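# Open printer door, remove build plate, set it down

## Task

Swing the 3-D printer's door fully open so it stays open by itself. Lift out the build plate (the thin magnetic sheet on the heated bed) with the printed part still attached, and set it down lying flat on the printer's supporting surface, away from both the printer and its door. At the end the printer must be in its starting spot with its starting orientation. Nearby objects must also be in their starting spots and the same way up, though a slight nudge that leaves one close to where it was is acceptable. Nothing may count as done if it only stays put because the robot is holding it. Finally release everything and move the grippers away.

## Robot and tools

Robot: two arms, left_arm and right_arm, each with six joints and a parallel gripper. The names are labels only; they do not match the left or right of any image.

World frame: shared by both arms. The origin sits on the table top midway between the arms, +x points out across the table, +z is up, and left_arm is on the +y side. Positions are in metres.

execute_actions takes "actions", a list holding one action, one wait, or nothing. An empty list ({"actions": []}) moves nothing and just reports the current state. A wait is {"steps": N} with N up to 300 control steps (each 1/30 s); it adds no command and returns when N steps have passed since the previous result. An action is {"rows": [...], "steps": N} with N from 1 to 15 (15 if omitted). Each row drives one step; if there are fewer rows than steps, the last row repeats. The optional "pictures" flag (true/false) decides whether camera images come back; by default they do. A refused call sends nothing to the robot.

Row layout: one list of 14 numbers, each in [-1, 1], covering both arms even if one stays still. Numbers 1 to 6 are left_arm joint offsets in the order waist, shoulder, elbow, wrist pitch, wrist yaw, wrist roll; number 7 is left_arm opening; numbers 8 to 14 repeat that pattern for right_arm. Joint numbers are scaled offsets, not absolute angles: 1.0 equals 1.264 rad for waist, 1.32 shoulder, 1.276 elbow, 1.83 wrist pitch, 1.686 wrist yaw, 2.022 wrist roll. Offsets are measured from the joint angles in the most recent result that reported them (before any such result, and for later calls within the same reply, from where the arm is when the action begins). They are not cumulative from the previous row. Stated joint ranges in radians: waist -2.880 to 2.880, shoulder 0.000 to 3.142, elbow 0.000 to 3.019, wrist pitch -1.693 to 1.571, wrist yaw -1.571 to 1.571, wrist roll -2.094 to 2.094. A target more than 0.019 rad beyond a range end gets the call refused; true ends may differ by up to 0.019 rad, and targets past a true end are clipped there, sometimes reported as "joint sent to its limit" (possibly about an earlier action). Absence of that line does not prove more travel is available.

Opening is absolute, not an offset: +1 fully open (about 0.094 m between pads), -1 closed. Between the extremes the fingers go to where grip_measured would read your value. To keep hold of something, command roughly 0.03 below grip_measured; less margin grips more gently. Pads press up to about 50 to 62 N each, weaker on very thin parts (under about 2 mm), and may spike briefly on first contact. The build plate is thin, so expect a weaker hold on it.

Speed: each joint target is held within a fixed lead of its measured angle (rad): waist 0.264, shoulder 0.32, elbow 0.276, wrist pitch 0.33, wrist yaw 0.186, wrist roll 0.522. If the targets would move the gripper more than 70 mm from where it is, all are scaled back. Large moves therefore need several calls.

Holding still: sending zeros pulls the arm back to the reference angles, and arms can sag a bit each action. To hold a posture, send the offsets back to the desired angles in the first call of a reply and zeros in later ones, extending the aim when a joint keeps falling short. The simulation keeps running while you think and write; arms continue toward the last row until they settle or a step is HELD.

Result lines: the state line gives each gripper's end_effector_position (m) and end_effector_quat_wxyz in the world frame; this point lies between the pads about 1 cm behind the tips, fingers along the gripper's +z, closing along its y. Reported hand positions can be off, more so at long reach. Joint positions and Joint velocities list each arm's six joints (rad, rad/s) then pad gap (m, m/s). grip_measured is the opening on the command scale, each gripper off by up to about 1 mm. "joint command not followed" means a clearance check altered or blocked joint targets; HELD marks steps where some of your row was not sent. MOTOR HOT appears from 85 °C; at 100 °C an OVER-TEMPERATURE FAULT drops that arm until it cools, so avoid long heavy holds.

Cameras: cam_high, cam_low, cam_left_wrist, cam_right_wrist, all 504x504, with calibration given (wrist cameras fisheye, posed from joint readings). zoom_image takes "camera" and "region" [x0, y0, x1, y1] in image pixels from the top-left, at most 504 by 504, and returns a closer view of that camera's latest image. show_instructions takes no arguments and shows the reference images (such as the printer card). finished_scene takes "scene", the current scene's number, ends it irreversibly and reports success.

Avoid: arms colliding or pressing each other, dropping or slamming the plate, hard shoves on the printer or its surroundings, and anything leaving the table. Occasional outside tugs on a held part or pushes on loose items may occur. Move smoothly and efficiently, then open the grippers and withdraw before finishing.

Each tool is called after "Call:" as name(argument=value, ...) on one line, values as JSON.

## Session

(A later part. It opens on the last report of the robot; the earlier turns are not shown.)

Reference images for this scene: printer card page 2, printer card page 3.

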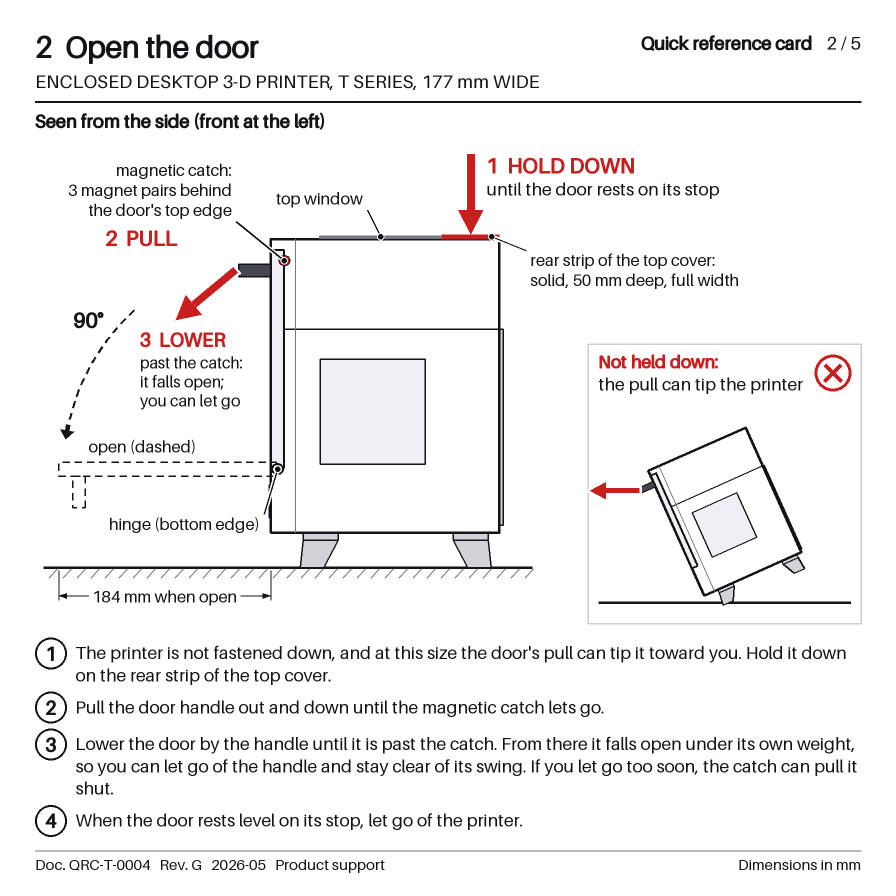

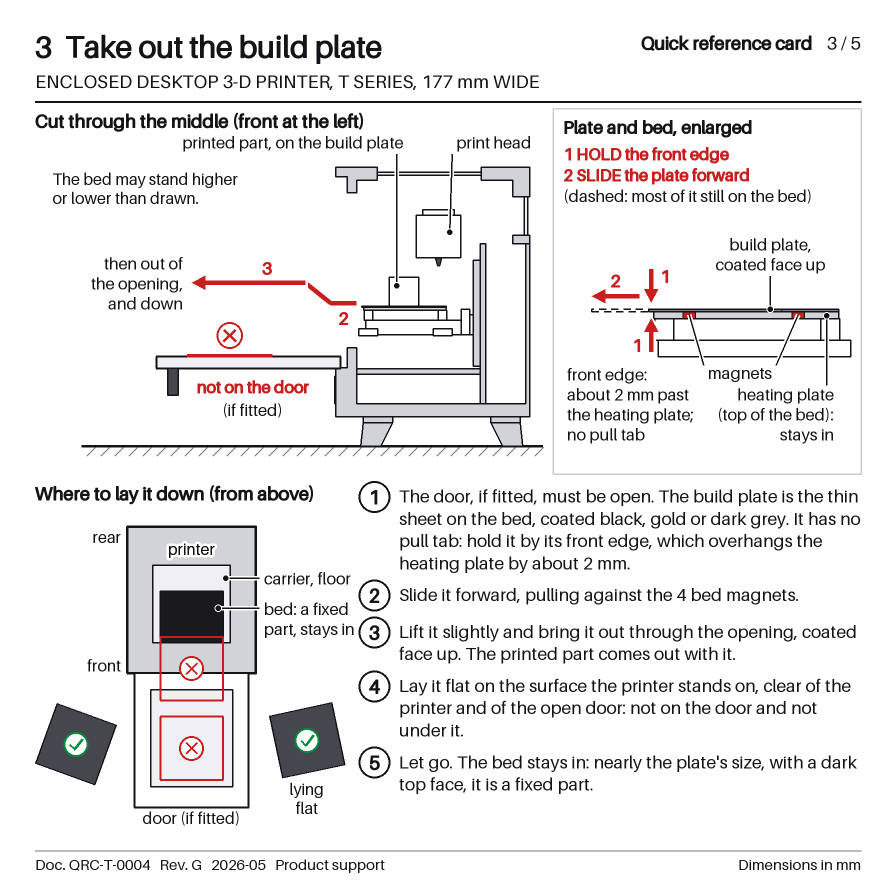

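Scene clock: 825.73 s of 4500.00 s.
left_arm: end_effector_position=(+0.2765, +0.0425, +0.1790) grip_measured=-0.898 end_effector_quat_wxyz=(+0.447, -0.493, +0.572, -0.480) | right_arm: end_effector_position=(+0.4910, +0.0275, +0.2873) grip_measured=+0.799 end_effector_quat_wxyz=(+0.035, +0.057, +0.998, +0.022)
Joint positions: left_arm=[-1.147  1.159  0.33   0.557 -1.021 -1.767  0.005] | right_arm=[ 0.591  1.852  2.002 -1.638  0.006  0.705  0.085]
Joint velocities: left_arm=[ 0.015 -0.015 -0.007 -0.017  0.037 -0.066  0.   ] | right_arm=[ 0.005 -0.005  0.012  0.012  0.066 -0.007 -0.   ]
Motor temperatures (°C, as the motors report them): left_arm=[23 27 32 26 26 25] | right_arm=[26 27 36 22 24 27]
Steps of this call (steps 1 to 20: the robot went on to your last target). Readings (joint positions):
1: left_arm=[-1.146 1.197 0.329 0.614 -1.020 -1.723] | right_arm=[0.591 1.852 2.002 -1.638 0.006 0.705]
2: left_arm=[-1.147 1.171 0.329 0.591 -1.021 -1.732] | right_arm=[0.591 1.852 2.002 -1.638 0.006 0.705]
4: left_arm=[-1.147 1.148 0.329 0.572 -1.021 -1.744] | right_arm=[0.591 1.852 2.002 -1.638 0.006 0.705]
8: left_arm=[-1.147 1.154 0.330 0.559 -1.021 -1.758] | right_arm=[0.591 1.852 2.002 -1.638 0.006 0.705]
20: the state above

Call:
execute_actions(actions=[{"rows":[[0.02,0.015,0.045,0,0.016,0,-0.9,0,0,0,0,0,0,0.8],[0.042,0.03,0.06,-0.001,0.031,0,-0.9,0,0,0,0,0,0,0.8],[0.062,0.046,0.075,-0.002,0.047,0.001,-0.9,0,0,0,0,0,0,0.8],[0.083,0.061,0.09,-0.002,0.063,0.002,-0.9,0,0,0,0,0,0,0.8],[0.104,0.077,0.105,-0.003,0.078,0.002,-0.9,0,0,0,0,0,0,0.8],[0.125,0.092,0.12,-0.003,0.094,0.003,-0.9,0,0,0,0,0,0,0.8],[0.146,0.107,0.134,-0.004,0.11,0.003,-0.9,0,0,0,0,0,0,0.8],[0.166,0.123,0.149,-0.004,0.125,0.004,-0.9,0,0,0,0,0,0,0.8],[0.187,0.138,0.164,-0.005,0.141,0.004,-0.9,0,0,0,0,0,0,0.8],[0.208,0.153,0.179,-0.005,0.157,0.005,-0.9,0,0,0,0,0,0,0.8],[0.229,0.169,0.193,-0.006,0.172,0.005,-0.9,0,0,0,0,0,0,0.8],[0.25,0.184,0.208,-0.006,0.188,0.006,-0.9,0,0,0,0,0,0,0.8],[0.27,0.199,0.223,-0.007,0.204,0.007,-0.9,0,0,0,0,0,0,0.8],[0.291,0.215,0.238,-0.007,0.219,0.007,-0.9,0,0,0,0,0,0,0.8],[0.312,0.23,0.252,-0.008,0.235,0.008,-0.9,0,0,0,0,0,0,0.8]]}], pictures=false)

Call:
execute_actions(actions=[{"steps":20}])

Scene clock: 839.03 s of 4500.00 s.
left_arm: end_effector_position=(+0.4146, +0.0165, +0.1754) grip_measured=-0.898 end_effector_quat_wxyz=(+0.405, -0.520, +0.582, -0.477) | right_arm: end_effector_position=(+0.4910, +0.0275, +0.2873) grip_measured=+0.799 end_effector_quat_wxyz=(+0.035, +0.057, +0.998, +0.022)
Joint positions: left_arm=[-0.808  1.417  0.586  0.555 -0.651 -1.767  0.005] | right_arm=[ 0.591  1.852  2.002 -1.638  0.006  0.705  0.085]
Joint velocities: left_arm=[ 0.767  0.571  0.51  -0.042  0.681  0.007 -0.   ] | right_arm=[-0.005  0.005 -0.007 -0.012 -0.095 -0.022  0.001]
Motor temperatures (°C, as the motors report them): left_arm=[23 27 33 26 26 25] | right_arm=[26 27 35 22 24 27]
Steps of this call (steps 1 to 15: the robot went on to your last target; steps 16 to 90: nothing new was sent; then 9.80 s passed at rest; steps 91 to 105: all 15 steps of this action). Readings (joint positions):
91: left_arm=[-1.145 1.159 0.331 0.557 -1.011 -1.767] | right_arm=[0.591 1.852 2.002 -1.638 0.006 0.705]
92: left_arm=[-1.139 1.163 0.336 0.557 -0.992 -1.767] | right_arm=[0.591 1.852 2.002 -1.638 0.006 0.705]
94: left_arm=[-1.107 1.187 0.360 0.557 -0.941 -1.767] | right_arm=[0.591 1.852 2.002 -1.638 0.006 0.705]
98: left_arm=[-0.997 1.274 0.450 0.557 -0.836 -1.767] | right_arm=[0.591 1.852 2.002 -1.638 0.006 0.705]
105: the state above

Scene clock: 839.70 s of 4500.00 s.
left_arm: end_effector_position=(+0.4422, +0.0299, +0.1688) grip_measured=-0.898 end_effector_quat_wxyz=(-0.412, +0.534, -0.575, +0.463) | right_arm: end_effector_position=(+0.4910, +0.0275, +0.2873) grip_measured=+0.799 end_effector_quat_wxyz=(+0.035, +0.057, +0.998, +0.022)
Joint positions: left_arm=[-0.744  1.464  0.624  0.551 -0.629 -1.766  0.005] | right_arm=[ 0.591  1.852  2.002 -1.638  0.006  0.705  0.085]
Joint velocities: left_arm=[-0.015 -0.005 -0.022 -0.012  0.037 -0.007  0.   ] | right_arm=[-0.015 -0.005  0.002  0.007  0.022 -0.037  0.001]
Motor temperatures (°C, as the motors report them): left_arm=[23 27 33 26 26 25] | right_arm=[26 27 35 22 24 27]
Steps of this call (steps 1 to 20: the robot went on to your last target). Readings (joint positions):
1: left_arm=[-0.785 1.436 0.603 0.554 -0.637 -1.767] | right_arm=[0.591 1.852 2.002 -1.638 0.006 0.705]
2: left_arm=[-0.765 1.451 0.615 0.554 -0.632 -1.767] | right_arm=[0.591 1.852 2.002 -1.638 0.006 0.705]
4: left_arm=[-0.745 1.464 0.624 0.553 -0.630 -1.766] | right_arm=[0.591 1.852 2.002 -1.638 0.006 0.705]
8: left_arm=[-0.743 1.464 0.624 0.551 -0.629 -1.766] | right_arm=[0.591 1.852 2.002 -1.638 0.006 0.705]
20: the state above
camera_calibration (this result's frames):
cam_left_wrist: T_world_to_cam=[[0.237798, -0.000255422, 0.971315, -0.265478], [-0.63579, -0.756045, 0.155456, 0.283876], [0.734318, -0.654519, -0.179948, -0.150188], [0, 0, 0, 1]] pos_world=[0.353902, 0.116254, 0.186707]
cam_right_wrist: T_world_to_cam=[[-0.105402, -0.993539, -0.0420766, 0.0863373], [-0.846862, 0.0675012, 0.527511, 0.264872], [-0.521263, 0.0912338, -0.848505, 0.620648], [0, 0, 0, 1]] pos_world=[0.556931, 0.0112762, 0.390533]

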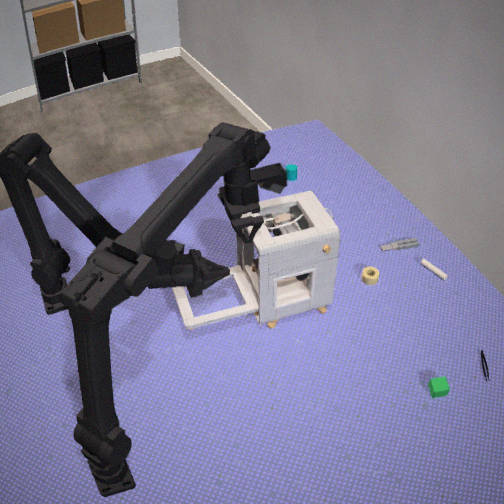

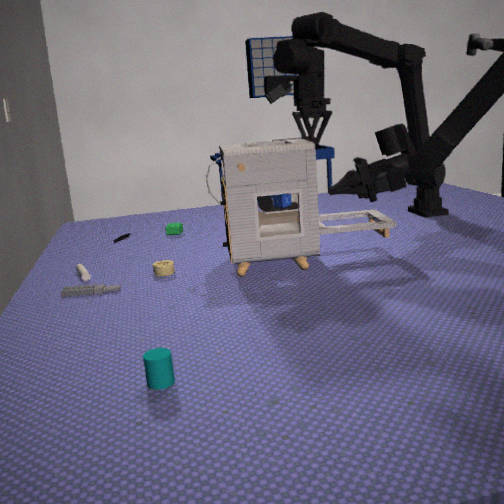

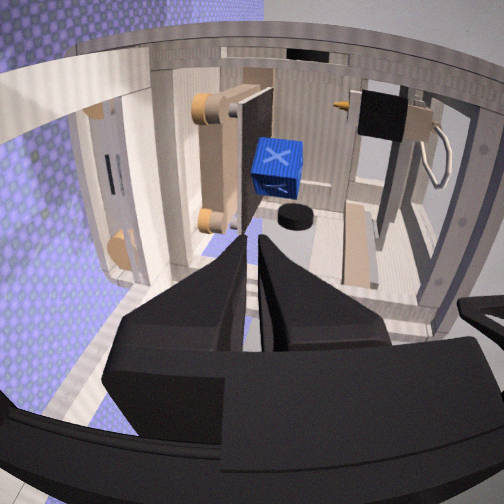

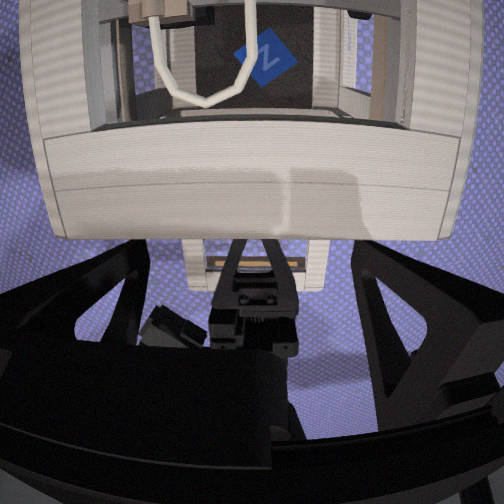

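Call:
execute_actions(actions=[{"rows":[[0.005,0.008,0.03,0.01,0.004,0.006,-0.88,0,0,0,0,0,0,0.8],[0.01,0.016,0.036,0.011,0.009,0.007,-0.88,0,0,0,0,0,0,0.8],[0.015,0.024,0.042,0.013,0.013,0.009,-0.88,0,0,0,0,0,0,0.8],[0.02,0.033,0.048,0.014,0.018,0.01,-0.88,0,0,0,0,0,0,0.8],[0.025,0.041,0.054,0.015,0.022,0.011,-0.88,0,0,0,0,0,0,0.8],[0.03,0.049,0.06,0.017,0.026,0.013,-0.88,0,0,0,0,0,0,0.8],[0.035,0.057,0.066,0.018,0.031,0.014,-0.88,0,0,0,0,0,0,0.8],[0.04,0.065,0.072,0.02,0.035,0.015,-0.88,0,0,0,0,0,0,0.8],[0.045,0.073,0.078,0.021,0.04,0.017,-0.88,0,0,0,0,0,0,0.8],[0.05,0.081,0.084,0.022,0.044,0.018,-0.88,0,0,0,0,0,0,0.8],[0.055,0.089,0.09,0.024,0.048,0.019,-0.88,0,0,0,0,0,0,0.8],[0.06,0.098,0.096,0.025,0.053,0.021,-0.88,0,0,0,0,0,0,0.8],[0.065,0.106,0.102,0.026,0.057,0.022,-0.88,0,0,0,0,0,0,0.8],[0.07,0.114,0.108,0.028,0.062,0.024,-0.88,0,0,0,0,0,0,0.8],[0.076,0.122,0.114,0.029,0.066,0.025,-0.88,0,0,0,0,0,0,0.8]]}], pictures=false)

Call:
execute_actions(actions=[{"steps":18}])

Scene clock: 867.10 s of 4500.00 s.
left_arm: end_effector_position=(+0.4901, +0.0227, +0.1487) grip_measured=-0.882 end_effector_quat_wxyz=(+0.401, -0.530, +0.587, -0.462) | right_arm: end_effector_position=(+0.4910, +0.0275, +0.2873) grip_measured=+0.799 end_effector_quat_wxyz=(+0.035, +0.057, +0.998, +0.022)
Joint positions: left_arm=[-0.668  1.596  0.719  0.581 -0.527 -1.742  0.006] | right_arm=[ 0.591  1.852  2.002 -1.638  0.006  0.705  0.085]
Joint velocities: left_arm=[ 0.181  0.317  0.198  0.061  0.139  0.125 -0.001] | right_arm=[-0.005 -0.015 -0.037  0.007  0.007  0.007  0.   ]
Motor temperatures (°C, as the motors report them): left_arm=[23 27 34 26 26 25] | right_arm=[26 27 34 22 23 27]
Steps of this call (steps 1 to 15: the robot went on to your last target; steps 16 to 90: nothing new was sent; then 23.90 s passed at rest; steps 91 to 105: all 15 steps of this action). Readings (joint positions):
91: left_arm=[-0.744 1.464 0.624 0.551 -0.627 -1.766] | right_arm=[0.591 1.852 2.002 -1.638 0.006 0.705]
92: left_arm=[-0.743 1.465 0.624 0.551 -0.622 -1.766] | right_arm=[0.591 1.852 2.002 -1.638 0.006 0.705]
94: left_arm=[-0.740 1.473 0.631 0.555 -0.609 -1.765] | right_arm=[0.591 1.852 2.002 -1.638 0.006 0.705]
98: left_arm=[-0.719 1.515 0.664 0.565 -0.579 -1.759] | right_arm=[0.591 1.852 2.002 -1.638 0.006 0.705]
105: the state above

Scene clock: 867.70 s of 4500.00 s.
left_arm: end_effector_position=(+0.4997, +0.0263, +0.1432) grip_measured=-0.882 end_effector_quat_wxyz=(+0.405, -0.531, +0.588, -0.456) | right_arm: end_effector_position=(+0.4910, +0.0275, +0.2873) grip_measured=+0.799 end_effector_quat_wxyz=(+0.035, +0.057, +0.998, +0.022)
Joint positions: left_arm=[-0.651  1.621  0.735  0.586 -0.521 -1.731  0.006] | right_arm=[ 0.591  1.852  2.002 -1.638  0.006  0.705  0.085]
Joint velocities: left_arm=[-0.015  0.015 -0.017 -0.017 -0.095 -0.007 -0.   ] | right_arm=[ 0.005  0.005  0.007  0.017  0.007 -0.007 -0.   ]
Motor temperatures (°C, as the motors report them): left_arm=[23 27 34 26 26 25] | right_arm=[26 27 34 22 23 27]
Steps of this call (steps 1 to 18: the robot went on to your last target). Readings (joint positions):
1: left_arm=[-0.662 1.606 0.726 0.583 -0.523 -1.739] | right_arm=[0.591 1.852 2.002 -1.638 0.006 0.705]
2: left_arm=[-0.658 1.613 0.731 0.584 -0.522 -1.738] | right_arm=[0.591 1.852 2.002 -1.638 0.006 0.705]
4: left_arm=[-0.652 1.621 0.734 0.585 -0.521 -1.735] | right_arm=[0.591 1.852 2.002 -1.638 0.006 0.705]
8: left_arm=[-0.651 1.621 0.735 0.586 -0.521 -1.733] | right_arm=[0.591 1.852 2.002 -1.638 0.006 0.705]
18: the state above
camera_calibration (this result's frames):
cam_left_wrist: T_world_to_cam=[[0.261608, -0.0208017, 0.96495, -0.264761], [-0.645947, -0.746635, 0.159028, 0.325994], [0.717157, -0.664909, -0.208762, -0.18647], [0, 0, 0, 1]] pos_world=[0.413567, 0.113906, 0.164711]
cam_right_wrist: T_world_to_cam=[[-0.105402, -0.993539, -0.0420766, 0.0863373], [-0.846862, 0.0675012, 0.527511, 0.264872], [-0.521263, 0.0912338, -0.848505, 0.620648], [0, 0, 0, 1]] pos_world=[0.556931, 0.0112762, 0.390533]

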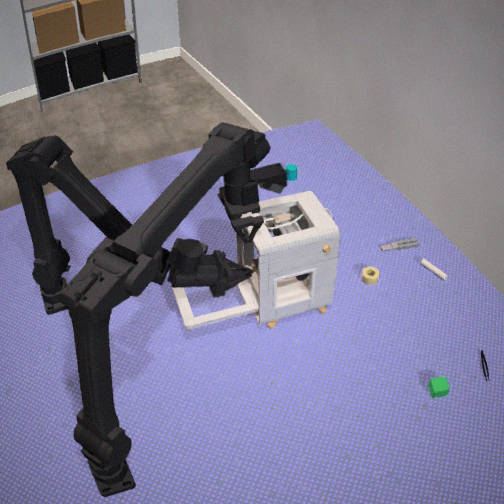

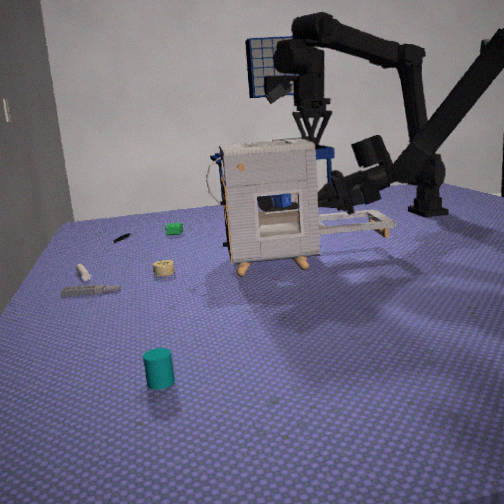

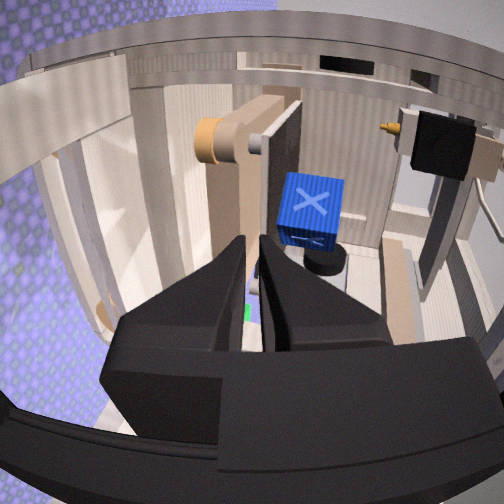

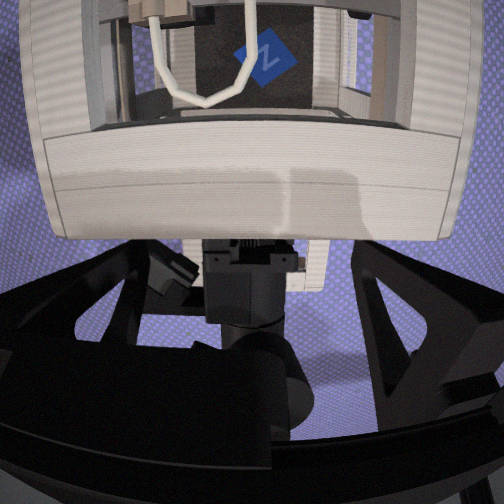

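Call:
execute_actions(actions=[{"rows":[[0.004,0.007,0.028,0,0.001,0,-0.88,0,0,0,0,0,0,0.8],[0.005,0.008,0.03,0,0.002,0,-0.88,0,0,0,0,0,0,0.8],[0.006,0.01,0.032,-0.001,0.003,0,-0.88,0,0,0,0,0,0,0.8],[0.007,0.011,0.034,-0.001,0.003,0,-0.88,0,0,0,0,0,0,0.8],[0.008,0.012,0.036,-0.002,0.004,0,-0.88,0,0,0,0,0,0,0.8],[0.009,0.014,0.038,-0.002,0.005,0,-0.88,0,0,0,0,0,0,0.8],[0.01,0.015,0.04,-0.003,0.005,0,-0.88,0,0,0,0,0,0,0.8],[0.011,0.016,0.042,-0.003,0.006,0,-0.88,0,0,0,0,0,0,0.8],[0.012,0.017,0.044,-0.004,0.007,0,-0.88,0,0,0,0,0,0,0.8],[0.013,0.018,0.046,-0.004,0.008,0,-0.88,0,0,0,0,0,0,0.8],[0.014,0.019,0.048,-0.005,0.008,0,-0.88,0,0,0,0,0,0,0.8]]}], pictures=false)

Call:
execute_actions(actions=[{"steps":10}])

Call:
zoom_image(camera="cam_left_wrist", region=[190, 160, 310, 280])

Scene clock: 884.63 s of 4500.00 s.
left_arm: end_effector_position=(+0.5090, +0.0233, +0.1474) grip_measured=-0.882 end_effector_quat_wxyz=(+0.405, -0.531, +0.585, -0.461) | right_arm: end_effector_position=(+0.4910, +0.0275, +0.2873) grip_measured=+0.799 end_effector_quat_wxyz=(+0.035, +0.057, +0.998, +0.022)
Joint positions: left_arm=[-0.643  1.634  0.759  0.586 -0.511 -1.731  0.006] | right_arm=[ 0.591  1.852  2.002 -1.638  0.006  0.705  0.085]
Joint velocities: left_arm=[ 0.015  0.015 -0.002 -0.007 -0.007  0.022  0.001] | right_arm=[ 0.005  0.015 -0.007  0.012  0.037 -0.022  0.   ]
Motor temperatures (°C, as the motors report them): left_arm=[23 28 34 26 26 25] | right_arm=[26 27 34 22 23 27]
Steps of this call (steps 1 to 15: the robot went on to your last target; steps 16 to 90: nothing new was sent; then 13.43 s passed at rest; steps 91 to 105: all 15 steps of this action). Readings (joint positions):
91: left_arm=[-0.651 1.621 0.735 0.586 -0.521 -1.731] | right_arm=[0.591 1.852 2.002 -1.638 0.006 0.705]
92: left_arm=[-0.651 1.621 0.735 0.586 -0.521 -1.731] | right_arm=[0.591 1.852 2.002 -1.638 0.006 0.705]
94: left_arm=[-0.651 1.621 0.735 0.586 -0.520 -1.731] | right_arm=[0.591 1.852 2.002 -1.638 0.006 0.705]
98: left_arm=[-0.650 1.626 0.745 0.586 -0.516 -1.731] | right_arm=[0.591 1.852 2.002 -1.638 0.006 0.705]
105: the state above

Scene clock: 884.97 s of 4500.00 s.
left_arm: end_effector_position=(+0.5092, +0.0237, +0.1474) grip_measured=-0.882 end_effector_quat_wxyz=(+0.405, -0.531, +0.585, -0.461) | right_arm: end_effector_position=(+0.4910, +0.0275, +0.2873) grip_measured=+0.799 end_effector_quat_wxyz=(+0.035, +0.057, +0.998, +0.022)
Joint positions: left_arm=[-0.642  1.634  0.759  0.586 -0.511 -1.731  0.006] | right_arm=[ 0.591  1.852  2.002 -1.638  0.006  0.705  0.085]
Joint velocities: left_arm=[-0.015 -0.015 -0.007  0.002 -0.095  0.037 -0.001] | right_arm=[-0.005 -0.005 -0.002 -0.022  0.007 -0.066  0.   ]
Motor temperatures (°C, as the motors report them): left_arm=[23 28 34 26 26 25] | right_arm=[26 27 34 22 23 27]
Steps of this call (steps 1 to 10: the robot went on to your last target). Readings (joint positions):
1: left_arm=[-0.642 1.634 0.759 0.586 -0.511 -1.731] | right_arm=[0.591 1.852 2.002 -1.638 0.006 0.705]
2: left_arm=[-0.642 1.634 0.759 0.586 -0.511 -1.731] | right_arm=[0.591 1.852 2.002 -1.638 0.006 0.705]
4: left_arm=[-0.642 1.634 0.759 0.586 -0.511 -1.731] | right_arm=[0.591 1.852 2.002 -1.638 0.006 0.705]
8: left_arm=[-0.642 1.634 0.759 0.586 -0.511 -1.731] | right_arm=[0.591 1.852 2.002 -1.638 0.006 0.705]
10: the state above
camera_calibration (this result's frames):
cam_left_wrist: T_world_to_cam=[[0.253821, -0.0119476, 0.967177, -0.267944], [-0.647558, -0.74487, 0.16074, 0.330117], [0.718501, -0.667102, -0.1968, -0.196504], [0, 0, 0, 1]] pos_world=[0.422968, 0.111605, 0.167414]
cam_right_wrist: T_world_to_cam=[[-0.105402, -0.993539, -0.0420766, 0.0863373], [-0.846862, 0.0675012, 0.527511, 0.264872], [-0.521263, 0.0912338, -0.848505, 0.620648], [0, 0, 0, 1]] pos_world=[0.556931, 0.0112762, 0.390533]

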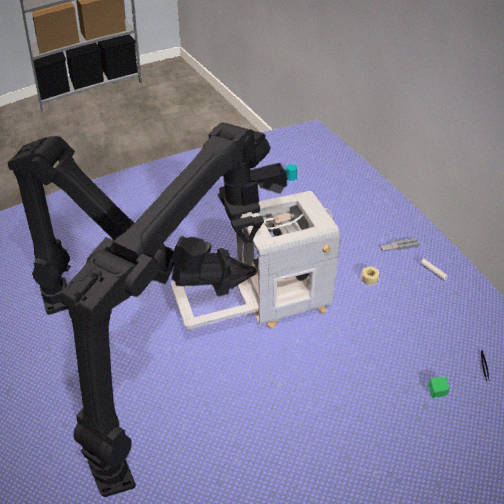

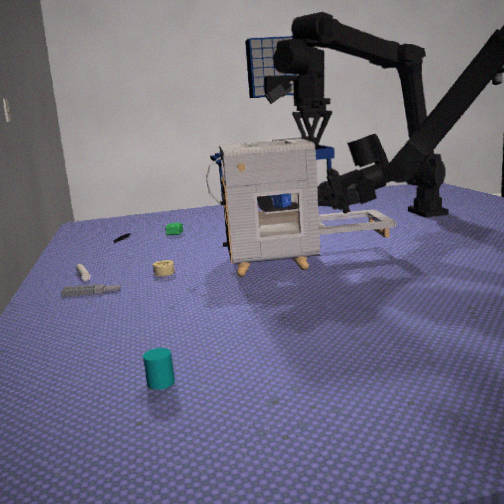

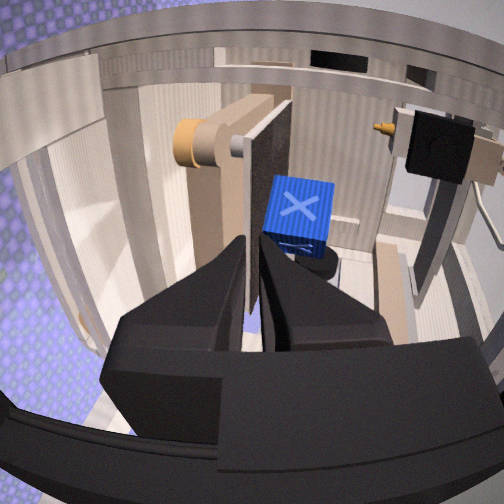

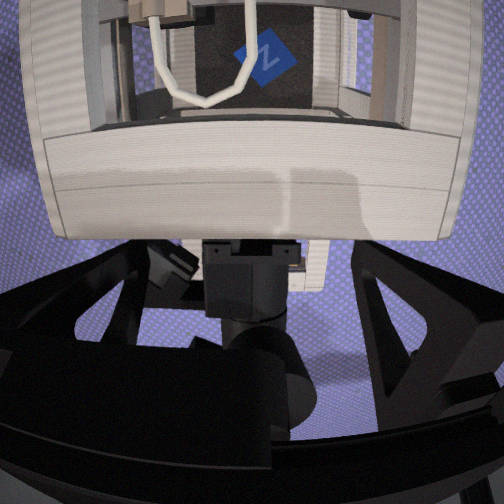

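Region (190, 160, 310, 280) of cam_left_wrist's 504x504 image, scaled by 4.200, with more detail than that image has.

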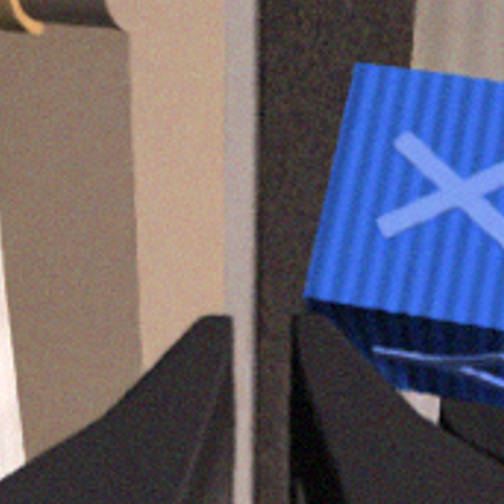

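Call:
execute_actions(actions=[{"rows":[[0.006,0.009,0.028,0,0.002,0,-0.91,0,0,0,0,0,0,0.8],[0.007,0.01,0.029,0,0.002,0,-0.91,0,0,0,0,0,0,0.8],[0.007,0.011,0.03,0,0.003,0,-0.91,0,0,0,0,0,0,0.8],[0.008,0.012,0.031,0,0.003,0,-0.91,0,0,0,0,0,0,0.8],[0.008,0.013,0.032,0,0.003,0,-0.91,0,0,0,0,0,0,0.8],[0.009,0.014,0.033,0,0.004,0,-0.91,0,0,0,0,0,0,0.8],[0.01,0.015,0.035,0,0.004,0,-0.91,0,0,0,0,0,0,0.8],[0.01,0.016,0.036,0,0.005,0,-0.91,0,0,0,0,0,0,0.8],[0.011,0.017,0.037,0,0.005,0,-0.91,0,0,0,0,0,0,0.8],[0.012,0.018,0.038,0,0.0056,0,-0.91,0,0,0,0,0,0,0.8],[0.012,0.019,0.039,0,0.0056,0,-0.91,0,0,0,0,0,0,0.8]]}], pictures=false)

Call:
execute_actions(actions=[{"steps":6}])

Call:
zoom_image(camera="cam_left_wrist", region=[190, 160, 310, 280])

Scene clock: 899.67 s of 4500.00 s.
left_arm: end_effector_position=(+0.5145, +0.0229, +0.1461) grip_measured=-0.909 end_effector_quat_wxyz=(+0.404, -0.531, +0.585, -0.461) | right_arm: end_effector_position=(+0.4910, +0.0275, +0.2873) grip_measured=+0.799 end_effector_quat_wxyz=(+0.035, +0.057, +0.998, +0.022)
Joint positions: left_arm=[-0.636  1.646  0.772  0.586 -0.505 -1.731  0.004] | right_arm=[ 0.591  1.852  2.002 -1.638  0.006  0.705  0.085]
Joint velocities: left_arm=[ 0.005 -0.015  0.007 -0.017  0.066 -0.081 -0.001] | right_arm=[ 0.005  0.005 -0.012 -0.022 -0.11   0.022  0.   ]
Motor temperatures (°C, as the motors report them): left_arm=[23 28 34 26 26 25] | right_arm=[26 27 34 22 23 27]
Steps of this call (steps 1 to 15: the robot went on to your last target; steps 16 to 90: nothing new was sent; then 11.20 s passed at rest; steps 91 to 105: all 15 steps of this action). Readings (joint positions):
91: left_arm=[-0.642 1.634 0.759 0.586 -0.511 -1.731] | right_arm=[0.591 1.852 2.002 -1.638 0.006 0.705]
92: left_arm=[-0.642 1.634 0.759 0.586 -0.511 -1.731] | right_arm=[0.591 1.852 2.002 -1.638 0.006 0.705]
94: left_arm=[-0.642 1.634 0.759 0.586 -0.510 -1.731] | right_arm=[0.591 1.852 2.002 -1.638 0.006 0.705]
98: left_arm=[-0.641 1.638 0.763 0.586 -0.507 -1.731] | right_arm=[0.591 1.852 2.002 -1.638 0.006 0.705]
105: the state above

Scene clock: 899.87 s of 4500.00 s.
left_arm: end_effector_position=(+0.5146, +0.0231, +0.1461) grip_measured=-0.909 end_effector_quat_wxyz=(+0.404, -0.532, +0.585, -0.461) | right_arm: end_effector_position=(+0.4910, +0.0275, +0.2873) grip_measured=+0.799 end_effector_quat_wxyz=(+0.035, +0.057, +0.998, +0.022)
Joint positions: left_arm=[-0.636  1.646  0.772  0.586 -0.505 -1.731  0.004] | right_arm=[ 0.591  1.852  2.002 -1.638  0.006  0.705  0.085]
Joint velocities: left_arm=[-0.005 -0.015  0.002 -0.007 -0.051  0.022 -0.   ] | right_arm=[-0.005  0.015  0.002  0.007 -0.11  -0.007  0.   ]
Motor temperatures (°C, as the motors report them): left_arm=[23 28 34 26 26 25] | right_arm=[26 27 34 22 23 27]
Steps of this call (steps 1 to 6: the robot went on to your last target). Readings (joint positions):
1: left_arm=[-0.636 1.646 0.772 0.586 -0.505 -1.731] | right_arm=[0.591 1.852 2.002 -1.638 0.006 0.705]
2: left_arm=[-0.636 1.646 0.772 0.586 -0.505 -1.731] | right_arm=[0.591 1.852 2.002 -1.638 0.006 0.705]
4: left_arm=[-0.636 1.646 0.772 0.586 -0.505 -1.731] | right_arm=[0.591 1.852 2.002 -1.638 0.006 0.705]
6: the state above
camera_calibration (this result's frames):
cam_left_wrist: T_world_to_cam=[[0.254765, -0.0105292, 0.966946, -0.268509], [-0.646941, -0.745059, 0.162339, 0.332748], [0.718722, -0.666915, -0.196626, -0.201153], [0, 0, 0, 1]] pos_world=[0.428248, 0.110938, 0.166064]
cam_right_wrist: T_world_to_cam=[[-0.105402, -0.993539, -0.0420766, 0.0863373], [-0.846862, 0.0675012, 0.527511, 0.264872], [-0.521263, 0.0912338, -0.848505, 0.620648], [0, 0, 0, 1]] pos_world=[0.556931, 0.0112762, 0.390533]

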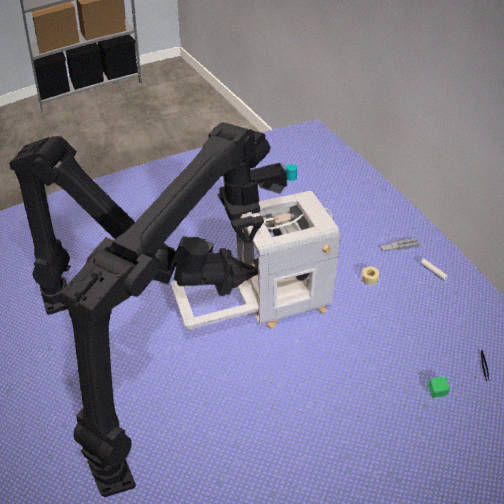

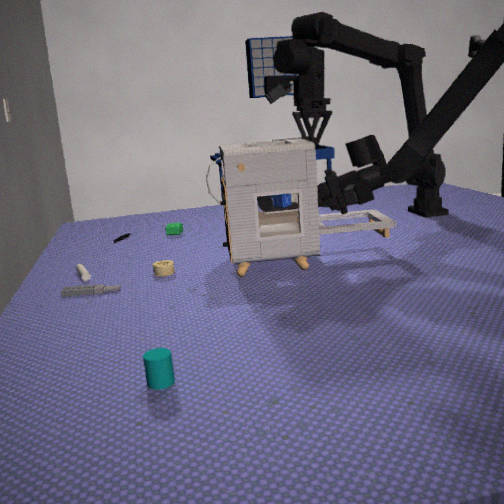

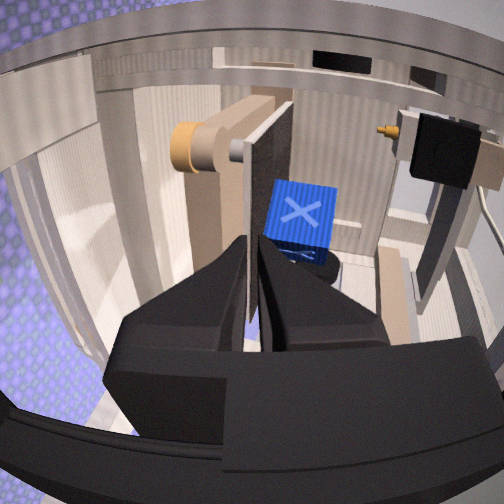

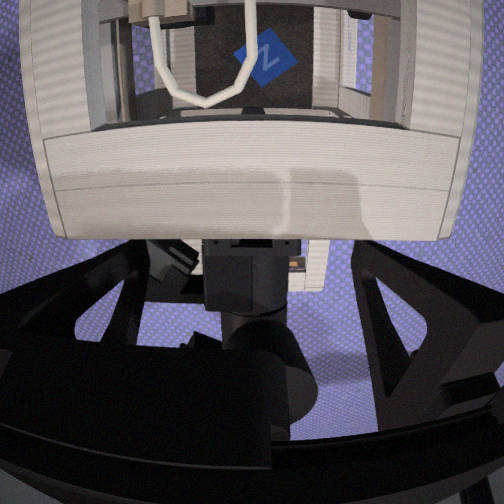

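Region (190, 160, 310, 280) of cam_left_wrist's 504x504 image, scaled by 4.200, with more detail than that image has.

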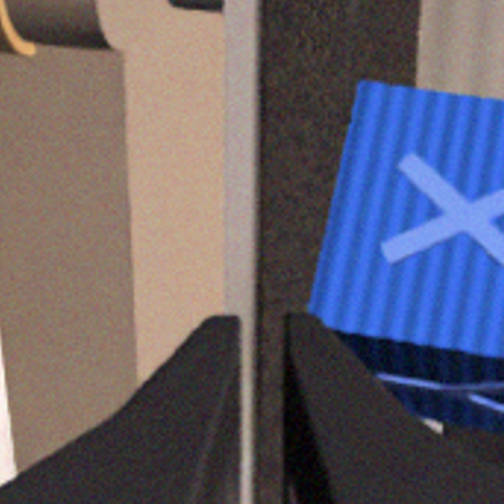

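Call:
execute_actions(actions=[{"rows":[[0.006,0.009,0.028,0,0.002,0,-0.92,0,0,0,0,0,0,0.8],[0.007,0.01,0.029,0,0.002,0,-0.92,0,0,0,0,0,0,0.8],[0.007,0.011,0.03,0,0.003,0,-0.92,0,0,0,0,0,0,0.8],[0.008,0.012,0.031,0,0.003,0,-0.92,0,0,0,0,0,0,0.8],[0.008,0.013,0.032,0,0.003,0,-0.92,0,0,0,0,0,0,0.8],[0.009,0.014,0.033,0,0.004,0,-0.92,0,0,0,0,0,0,0.8],[0.01,0.015,0.035,0,0.004,0,-0.92,0,0,0,0,0,0,0.8],[0.01,0.016,0.036,0,0.005,0,-0.92,0,0,0,0,0,0,0.8],[0.011,0.017,0.037,0,0.005,0,-0.92,0,0,0,0,0,0,0.8],[0.012,0.018,0.038,0,0.0056,0,-0.92,0,0,0,0,0,0,0.8],[0.012,0.019,0.039,0,0.0056,0,-0.92,0,0,0,0,0,0,0.8]]}], pictures=false)

Call:
execute_actions(actions=[{"steps":6}])

Call:
zoom_image(camera="cam_left_wrist", region=[190, 160, 310, 280])

Call:
zoom_image(camera="cam_right_wrist", region=[190, 50, 310, 140])

Scene clock: 909.37 s of 4500.00 s.
left_arm: end_effector_position=(+0.5169, +0.0219, +0.1450) grip_measured=-0.919 end_effector_quat_wxyz=(+0.403, -0.531, +0.585, -0.461) | right_arm: end_effector_position=(+0.4910, +0.0275, +0.2873) grip_measured=+0.799 end_effector_quat_wxyz=(+0.035, +0.057, +0.998, +0.022)
Joint positions: left_arm=[-0.634  1.654  0.778  0.586 -0.501 -1.731  0.004] | right_arm=[ 0.591  1.852  2.002 -1.638  0.006  0.705  0.085]
Joint velocities: left_arm=[-0.005 -0.005 -0.002  0.012 -0.081  0.007 -0.001] | right_arm=[ 0.005  0.005  0.007 -0.012  0.037  0.037 -0.   ]
Motor temperatures (°C, as the motors report them): left_arm=[23 28 34 26 26 25] | right_arm=[26 27 34 22 23 27]
Steps of this call (steps 1 to 15: the robot went on to your last target; steps 16 to 90: nothing new was sent; then 6.00 s passed at rest; steps 91 to 105: all 15 steps of this action). Readings (joint positions):
91: left_arm=[-0.636 1.646 0.772 0.586 -0.505 -1.731] | right_arm=[0.591 1.852 2.002 -1.638 0.006 0.705]
92: left_arm=[-0.636 1.646 0.772 0.586 -0.505 -1.731] | right_arm=[0.591 1.852 2.002 -1.638 0.006 0.705]
94: left_arm=[-0.636 1.646 0.772 0.586 -0.504 -1.731] | right_arm=[0.591 1.852 2.002 -1.638 0.006 0.705]
98: left_arm=[-0.635 1.650 0.776 0.586 -0.501 -1.731] | right_arm=[0.591 1.852 2.002 -1.638 0.006 0.705]
105: the state above

Scene clock: 909.57 s of 4500.00 s.
left_arm: end_effector_position=(+0.5169, +0.0219, +0.1450) grip_measured=-0.919 end_effector_quat_wxyz=(+0.403, -0.531, +0.585, -0.461) | right_arm: end_effector_position=(+0.4910, +0.0275, +0.2873) grip_measured=+0.799 end_effector_quat_wxyz=(+0.035, +0.057, +0.998, +0.022)
Joint positions: left_arm=[-0.634  1.654  0.778  0.586 -0.501 -1.731  0.004] | right_arm=[ 0.591  1.852  2.002 -1.638  0.006  0.705  0.085]
Joint velocities: left_arm=[-0.005 -0.024 -0.012 -0.017  0.037 -0.007 -0.   ] | right_arm=[-0.005 -0.005 -0.022  0.002 -0.066 -0.037  0.001]
Motor temperatures (°C, as the motors report them): left_arm=[23 28 34 26 26 25] | right_arm=[26 27 34 22 23 27]
Steps of this call (steps 1 to 6: the robot went on to your last target). Readings (joint positions):
1: left_arm=[-0.634 1.654 0.778 0.586 -0.501 -1.731] | right_arm=[0.591 1.852 2.002 -1.638 0.006 0.705]
2: left_arm=[-0.634 1.654 0.778 0.586 -0.501 -1.731] | right_arm=[0.591 1.852 2.002 -1.638 0.006 0.705]
4: left_arm=[-0.634 1.654 0.778 0.586 -0.501 -1.731] | right_arm=[0.591 1.852 2.002 -1.638 0.006 0.705]
6: the state above
camera_calibration (this result's frames):
cam_left_wrist: T_world_to_cam=[[0.256079, -0.0105873, 0.966598, -0.268623], [-0.648562, -0.743355, 0.16368, 0.334161], [0.716792, -0.668814, -0.197224, -0.202774], [0, 0, 0, 1]] pos_world=[0.43086, 0.109939, 0.164964]
cam_right_wrist: T_world_to_cam=[[-0.105402, -0.993539, -0.0420766, 0.0863373], [-0.846862, 0.0675012, 0.527511, 0.264872], [-0.521263, 0.0912338, -0.848505, 0.620648], [0, 0, 0, 1]] pos_world=[0.556931, 0.0112762, 0.390533]

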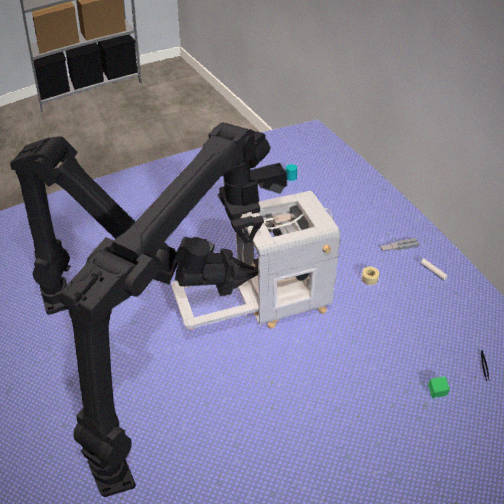

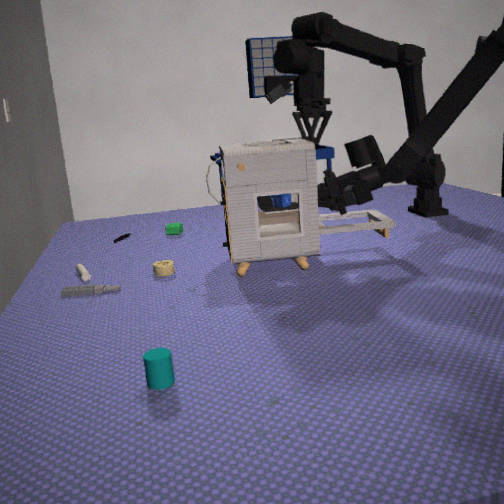

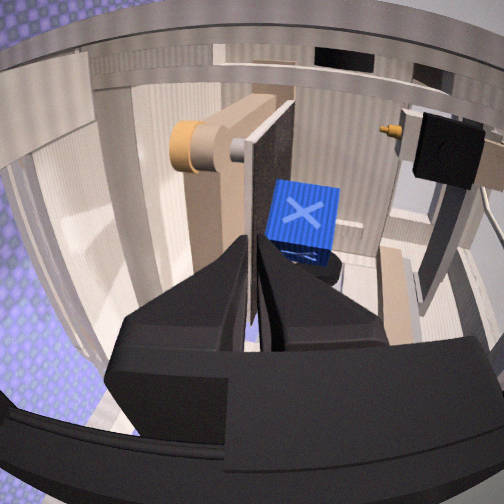

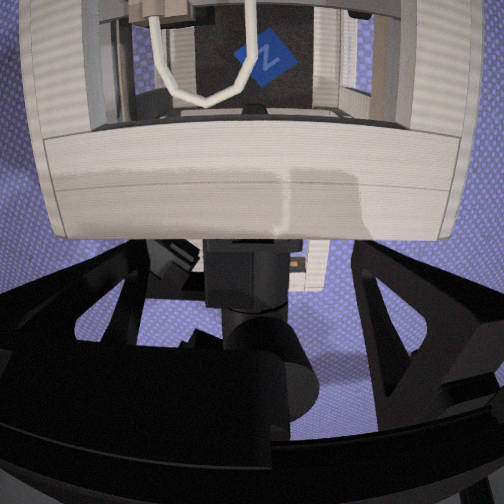

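Region (190, 160, 310, 280) of cam_left_wrist's 504x504 image, scaled by 4.200, with more detail than that image has.

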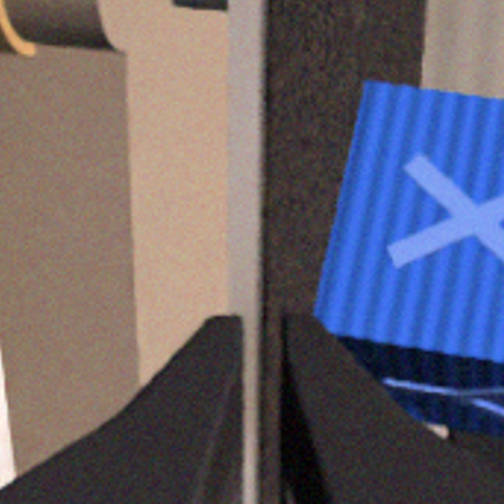

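Region (190, 50, 310, 140) of cam_right_wrist's 504x504 image, scaled by 4.200, with more detail than that image has; it fills the top 378 rows of this view, and the rest is white.

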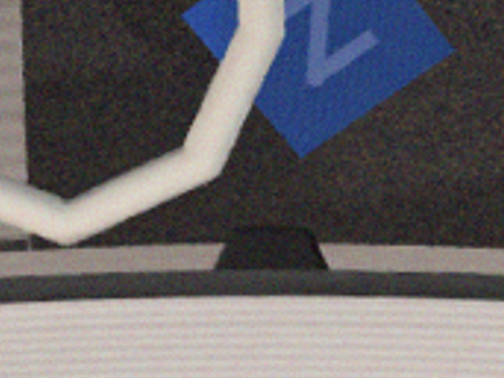

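Call:
execute_actions(actions=[{"rows":[[0.008,0.008,0.03,0,0.002,0,-0.94,0,0,0,0,0,0,0.8],[0.008,0.008,0.03,0,0.002,0,-0.95,0,0,0,0,0,0,0.8],[0.008,0.008,0.03,0,0.002,0,-0.96,0,0,0,0,0,0,0.8],[0.008,0.008,0.03,0,0.002,0,-0.97,0,0,0,0,0,0,0.8],[0.008,0.008,0.03,0,0.002,0,-0.98,0,0,0,0,0,0,0.8],[0.008,0.008,0.03,0,0.002,0,-1,0,0,0,0,0,0,0.8]]}], pictures=false)

Call:
execute_actions(actions=[{"steps":8}])

Call:
zoom_image(camera="cam_left_wrist", region=[190, 160, 310, 280])

Scene clock: 915.77 s of 4500.00 s.
left_arm: end_effector_position=(+0.5169, +0.0219, +0.1450) grip_measured=-0.987 end_effector_quat_wxyz=(+0.403, -0.531, +0.585, -0.461) | right_arm: end_effector_position=(+0.4909, +0.0275, +0.2873) grip_measured=+0.799 end_effector_quat_wxyz=(+0.035, +0.057, +0.998, +0.023)
Joint positions: left_arm=[-0.634  1.654  0.778  0.586 -0.501 -1.731  0.001] | right_arm=[ 0.591  1.852  2.002 -1.638  0.006  0.705  0.085]
Joint velocities: left_arm=[-0.005  0.005 -0.002  0.012  0.022  0.066  0.001] | right_arm=[ 0.005 -0.015  0.017  0.007  0.037 -0.066  0.   ]
Motor temperatures (°C, as the motors report them): left_arm=[23 28 35 26 26 25] | right_arm=[26 27 34 22 23 27]
Steps of this call (steps 1 to 15: the robot went on to your last target; steps 16 to 90: nothing new was sent; then 2.70 s passed at rest; steps 91 to 105: all 15 steps of this action). Readings (joint positions):
91: left_arm=[-0.634 1.654 0.778 0.586 -0.501 -1.731] | right_arm=[0.591 1.852 2.002 -1.638 0.006 0.705]
92: left_arm=[-0.634 1.654 0.778 0.586 -0.501 -1.731] | right_arm=[0.591 1.852 2.002 -1.638 0.006 0.705]
94: left_arm=[-0.634 1.654 0.778 0.586 -0.501 -1.731] | right_arm=[0.591 1.852 2.002 -1.638 0.006 0.705]
98: left_arm=[-0.634 1.654 0.778 0.586 -0.501 -1.731] | right_arm=[0.591 1.852 2.002 -1.638 0.006 0.705]
105: the state above

Scene clock: 916.03 s of 4500.00 s.
left_arm: end_effector_position=(+0.5169, +0.0219, +0.1450) grip_measured=-0.987 end_effector_quat_wxyz=(+0.403, -0.531, +0.585, -0.461) | right_arm: end_effector_position=(+0.4909, +0.0275, +0.2873) grip_measured=+0.799 end_effector_quat_wxyz=(+0.035, +0.057, +0.998, +0.023)
Joint positions: left_arm=[-0.634  1.654  0.778  0.586 -0.501 -1.731  0.001] | right_arm=[ 0.591  1.852  2.002 -1.638  0.006  0.705  0.085]
Joint velocities: left_arm=[-0.024  0.005  0.027  0.007 -0.007  0.037 -0.   ] | right_arm=[-0.005 -0.015  0.012  0.002  0.081  0.007 -0.   ]
Motor temperatures (°C, as the motors report them): left_arm=[23 28 35 26 26 25] | right_arm=[26 27 34 22 23 27]
Steps of this call (steps 1 to 8: the robot went on to your last target). Readings (joint positions):
1: left_arm=[-0.634 1.654 0.778 0.586 -0.501 -1.731] | right_arm=[0.591 1.852 2.002 -1.638 0.006 0.705]
2: left_arm=[-0.634 1.654 0.778 0.586 -0.501 -1.731] | right_arm=[0.591 1.852 2.002 -1.638 0.006 0.705]
4: left_arm=[-0.634 1.654 0.778 0.586 -0.501 -1.731] | right_arm=[0.591 1.852 2.002 -1.638 0.006 0.705]
8: the state above
camera_calibration (this result's frames):
cam_left_wrist: T_world_to_cam=[[0.256079, -0.0105873, 0.966598, -0.268623], [-0.648562, -0.743355, 0.16368, 0.334161], [0.716792, -0.668814, -0.197224, -0.202774], [0, 0, 0, 1]] pos_world=[0.43086, 0.109939, 0.164964]
cam_right_wrist: T_world_to_cam=[[-0.10538, -0.993529, -0.042368, 0.08646], [-0.846752, 0.0673079, 0.527712, 0.264731], [-0.521445, 0.0914853, -0.848366, 0.620666], [0, 0, 0, 1]] pos_world=[0.556917, 0.0113001, 0.390514]

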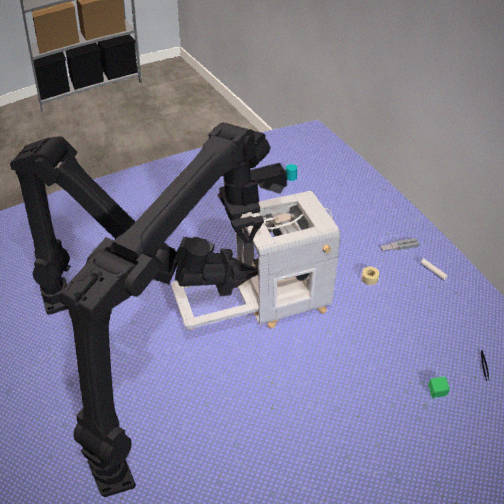

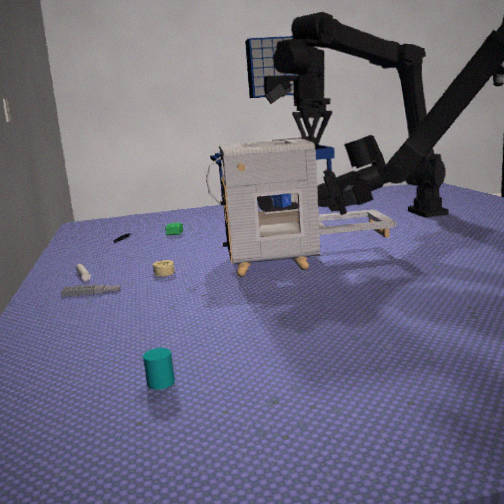

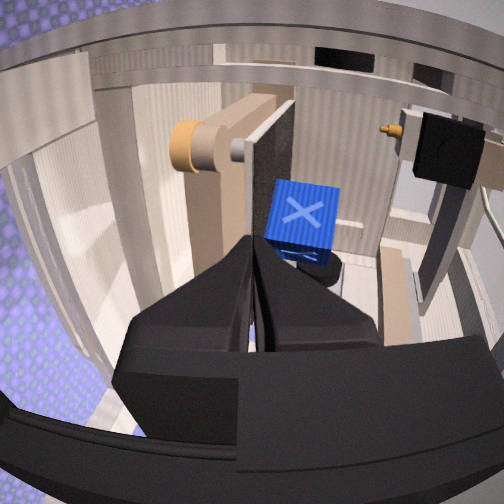

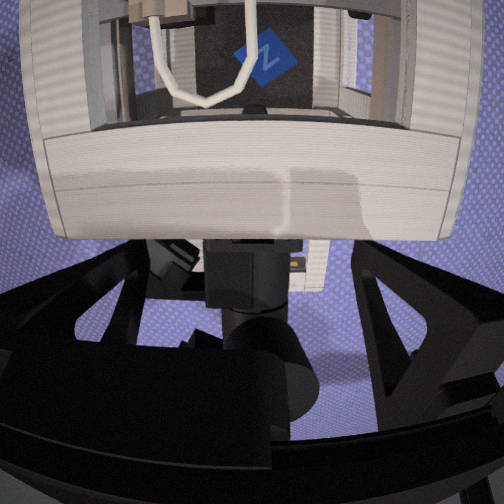

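Region (190, 160, 310, 280) of cam_left_wrist's 504x504 image, scaled by 4.200, with more detail than that image has.

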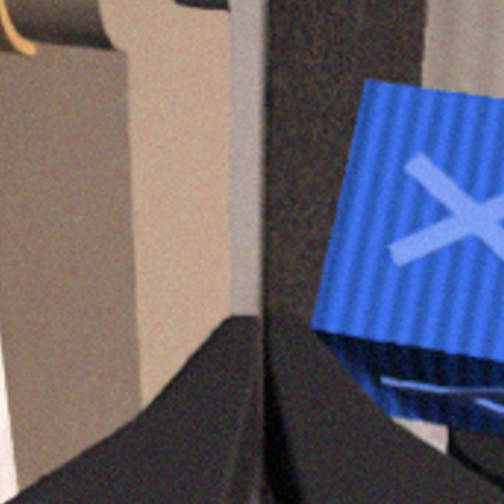

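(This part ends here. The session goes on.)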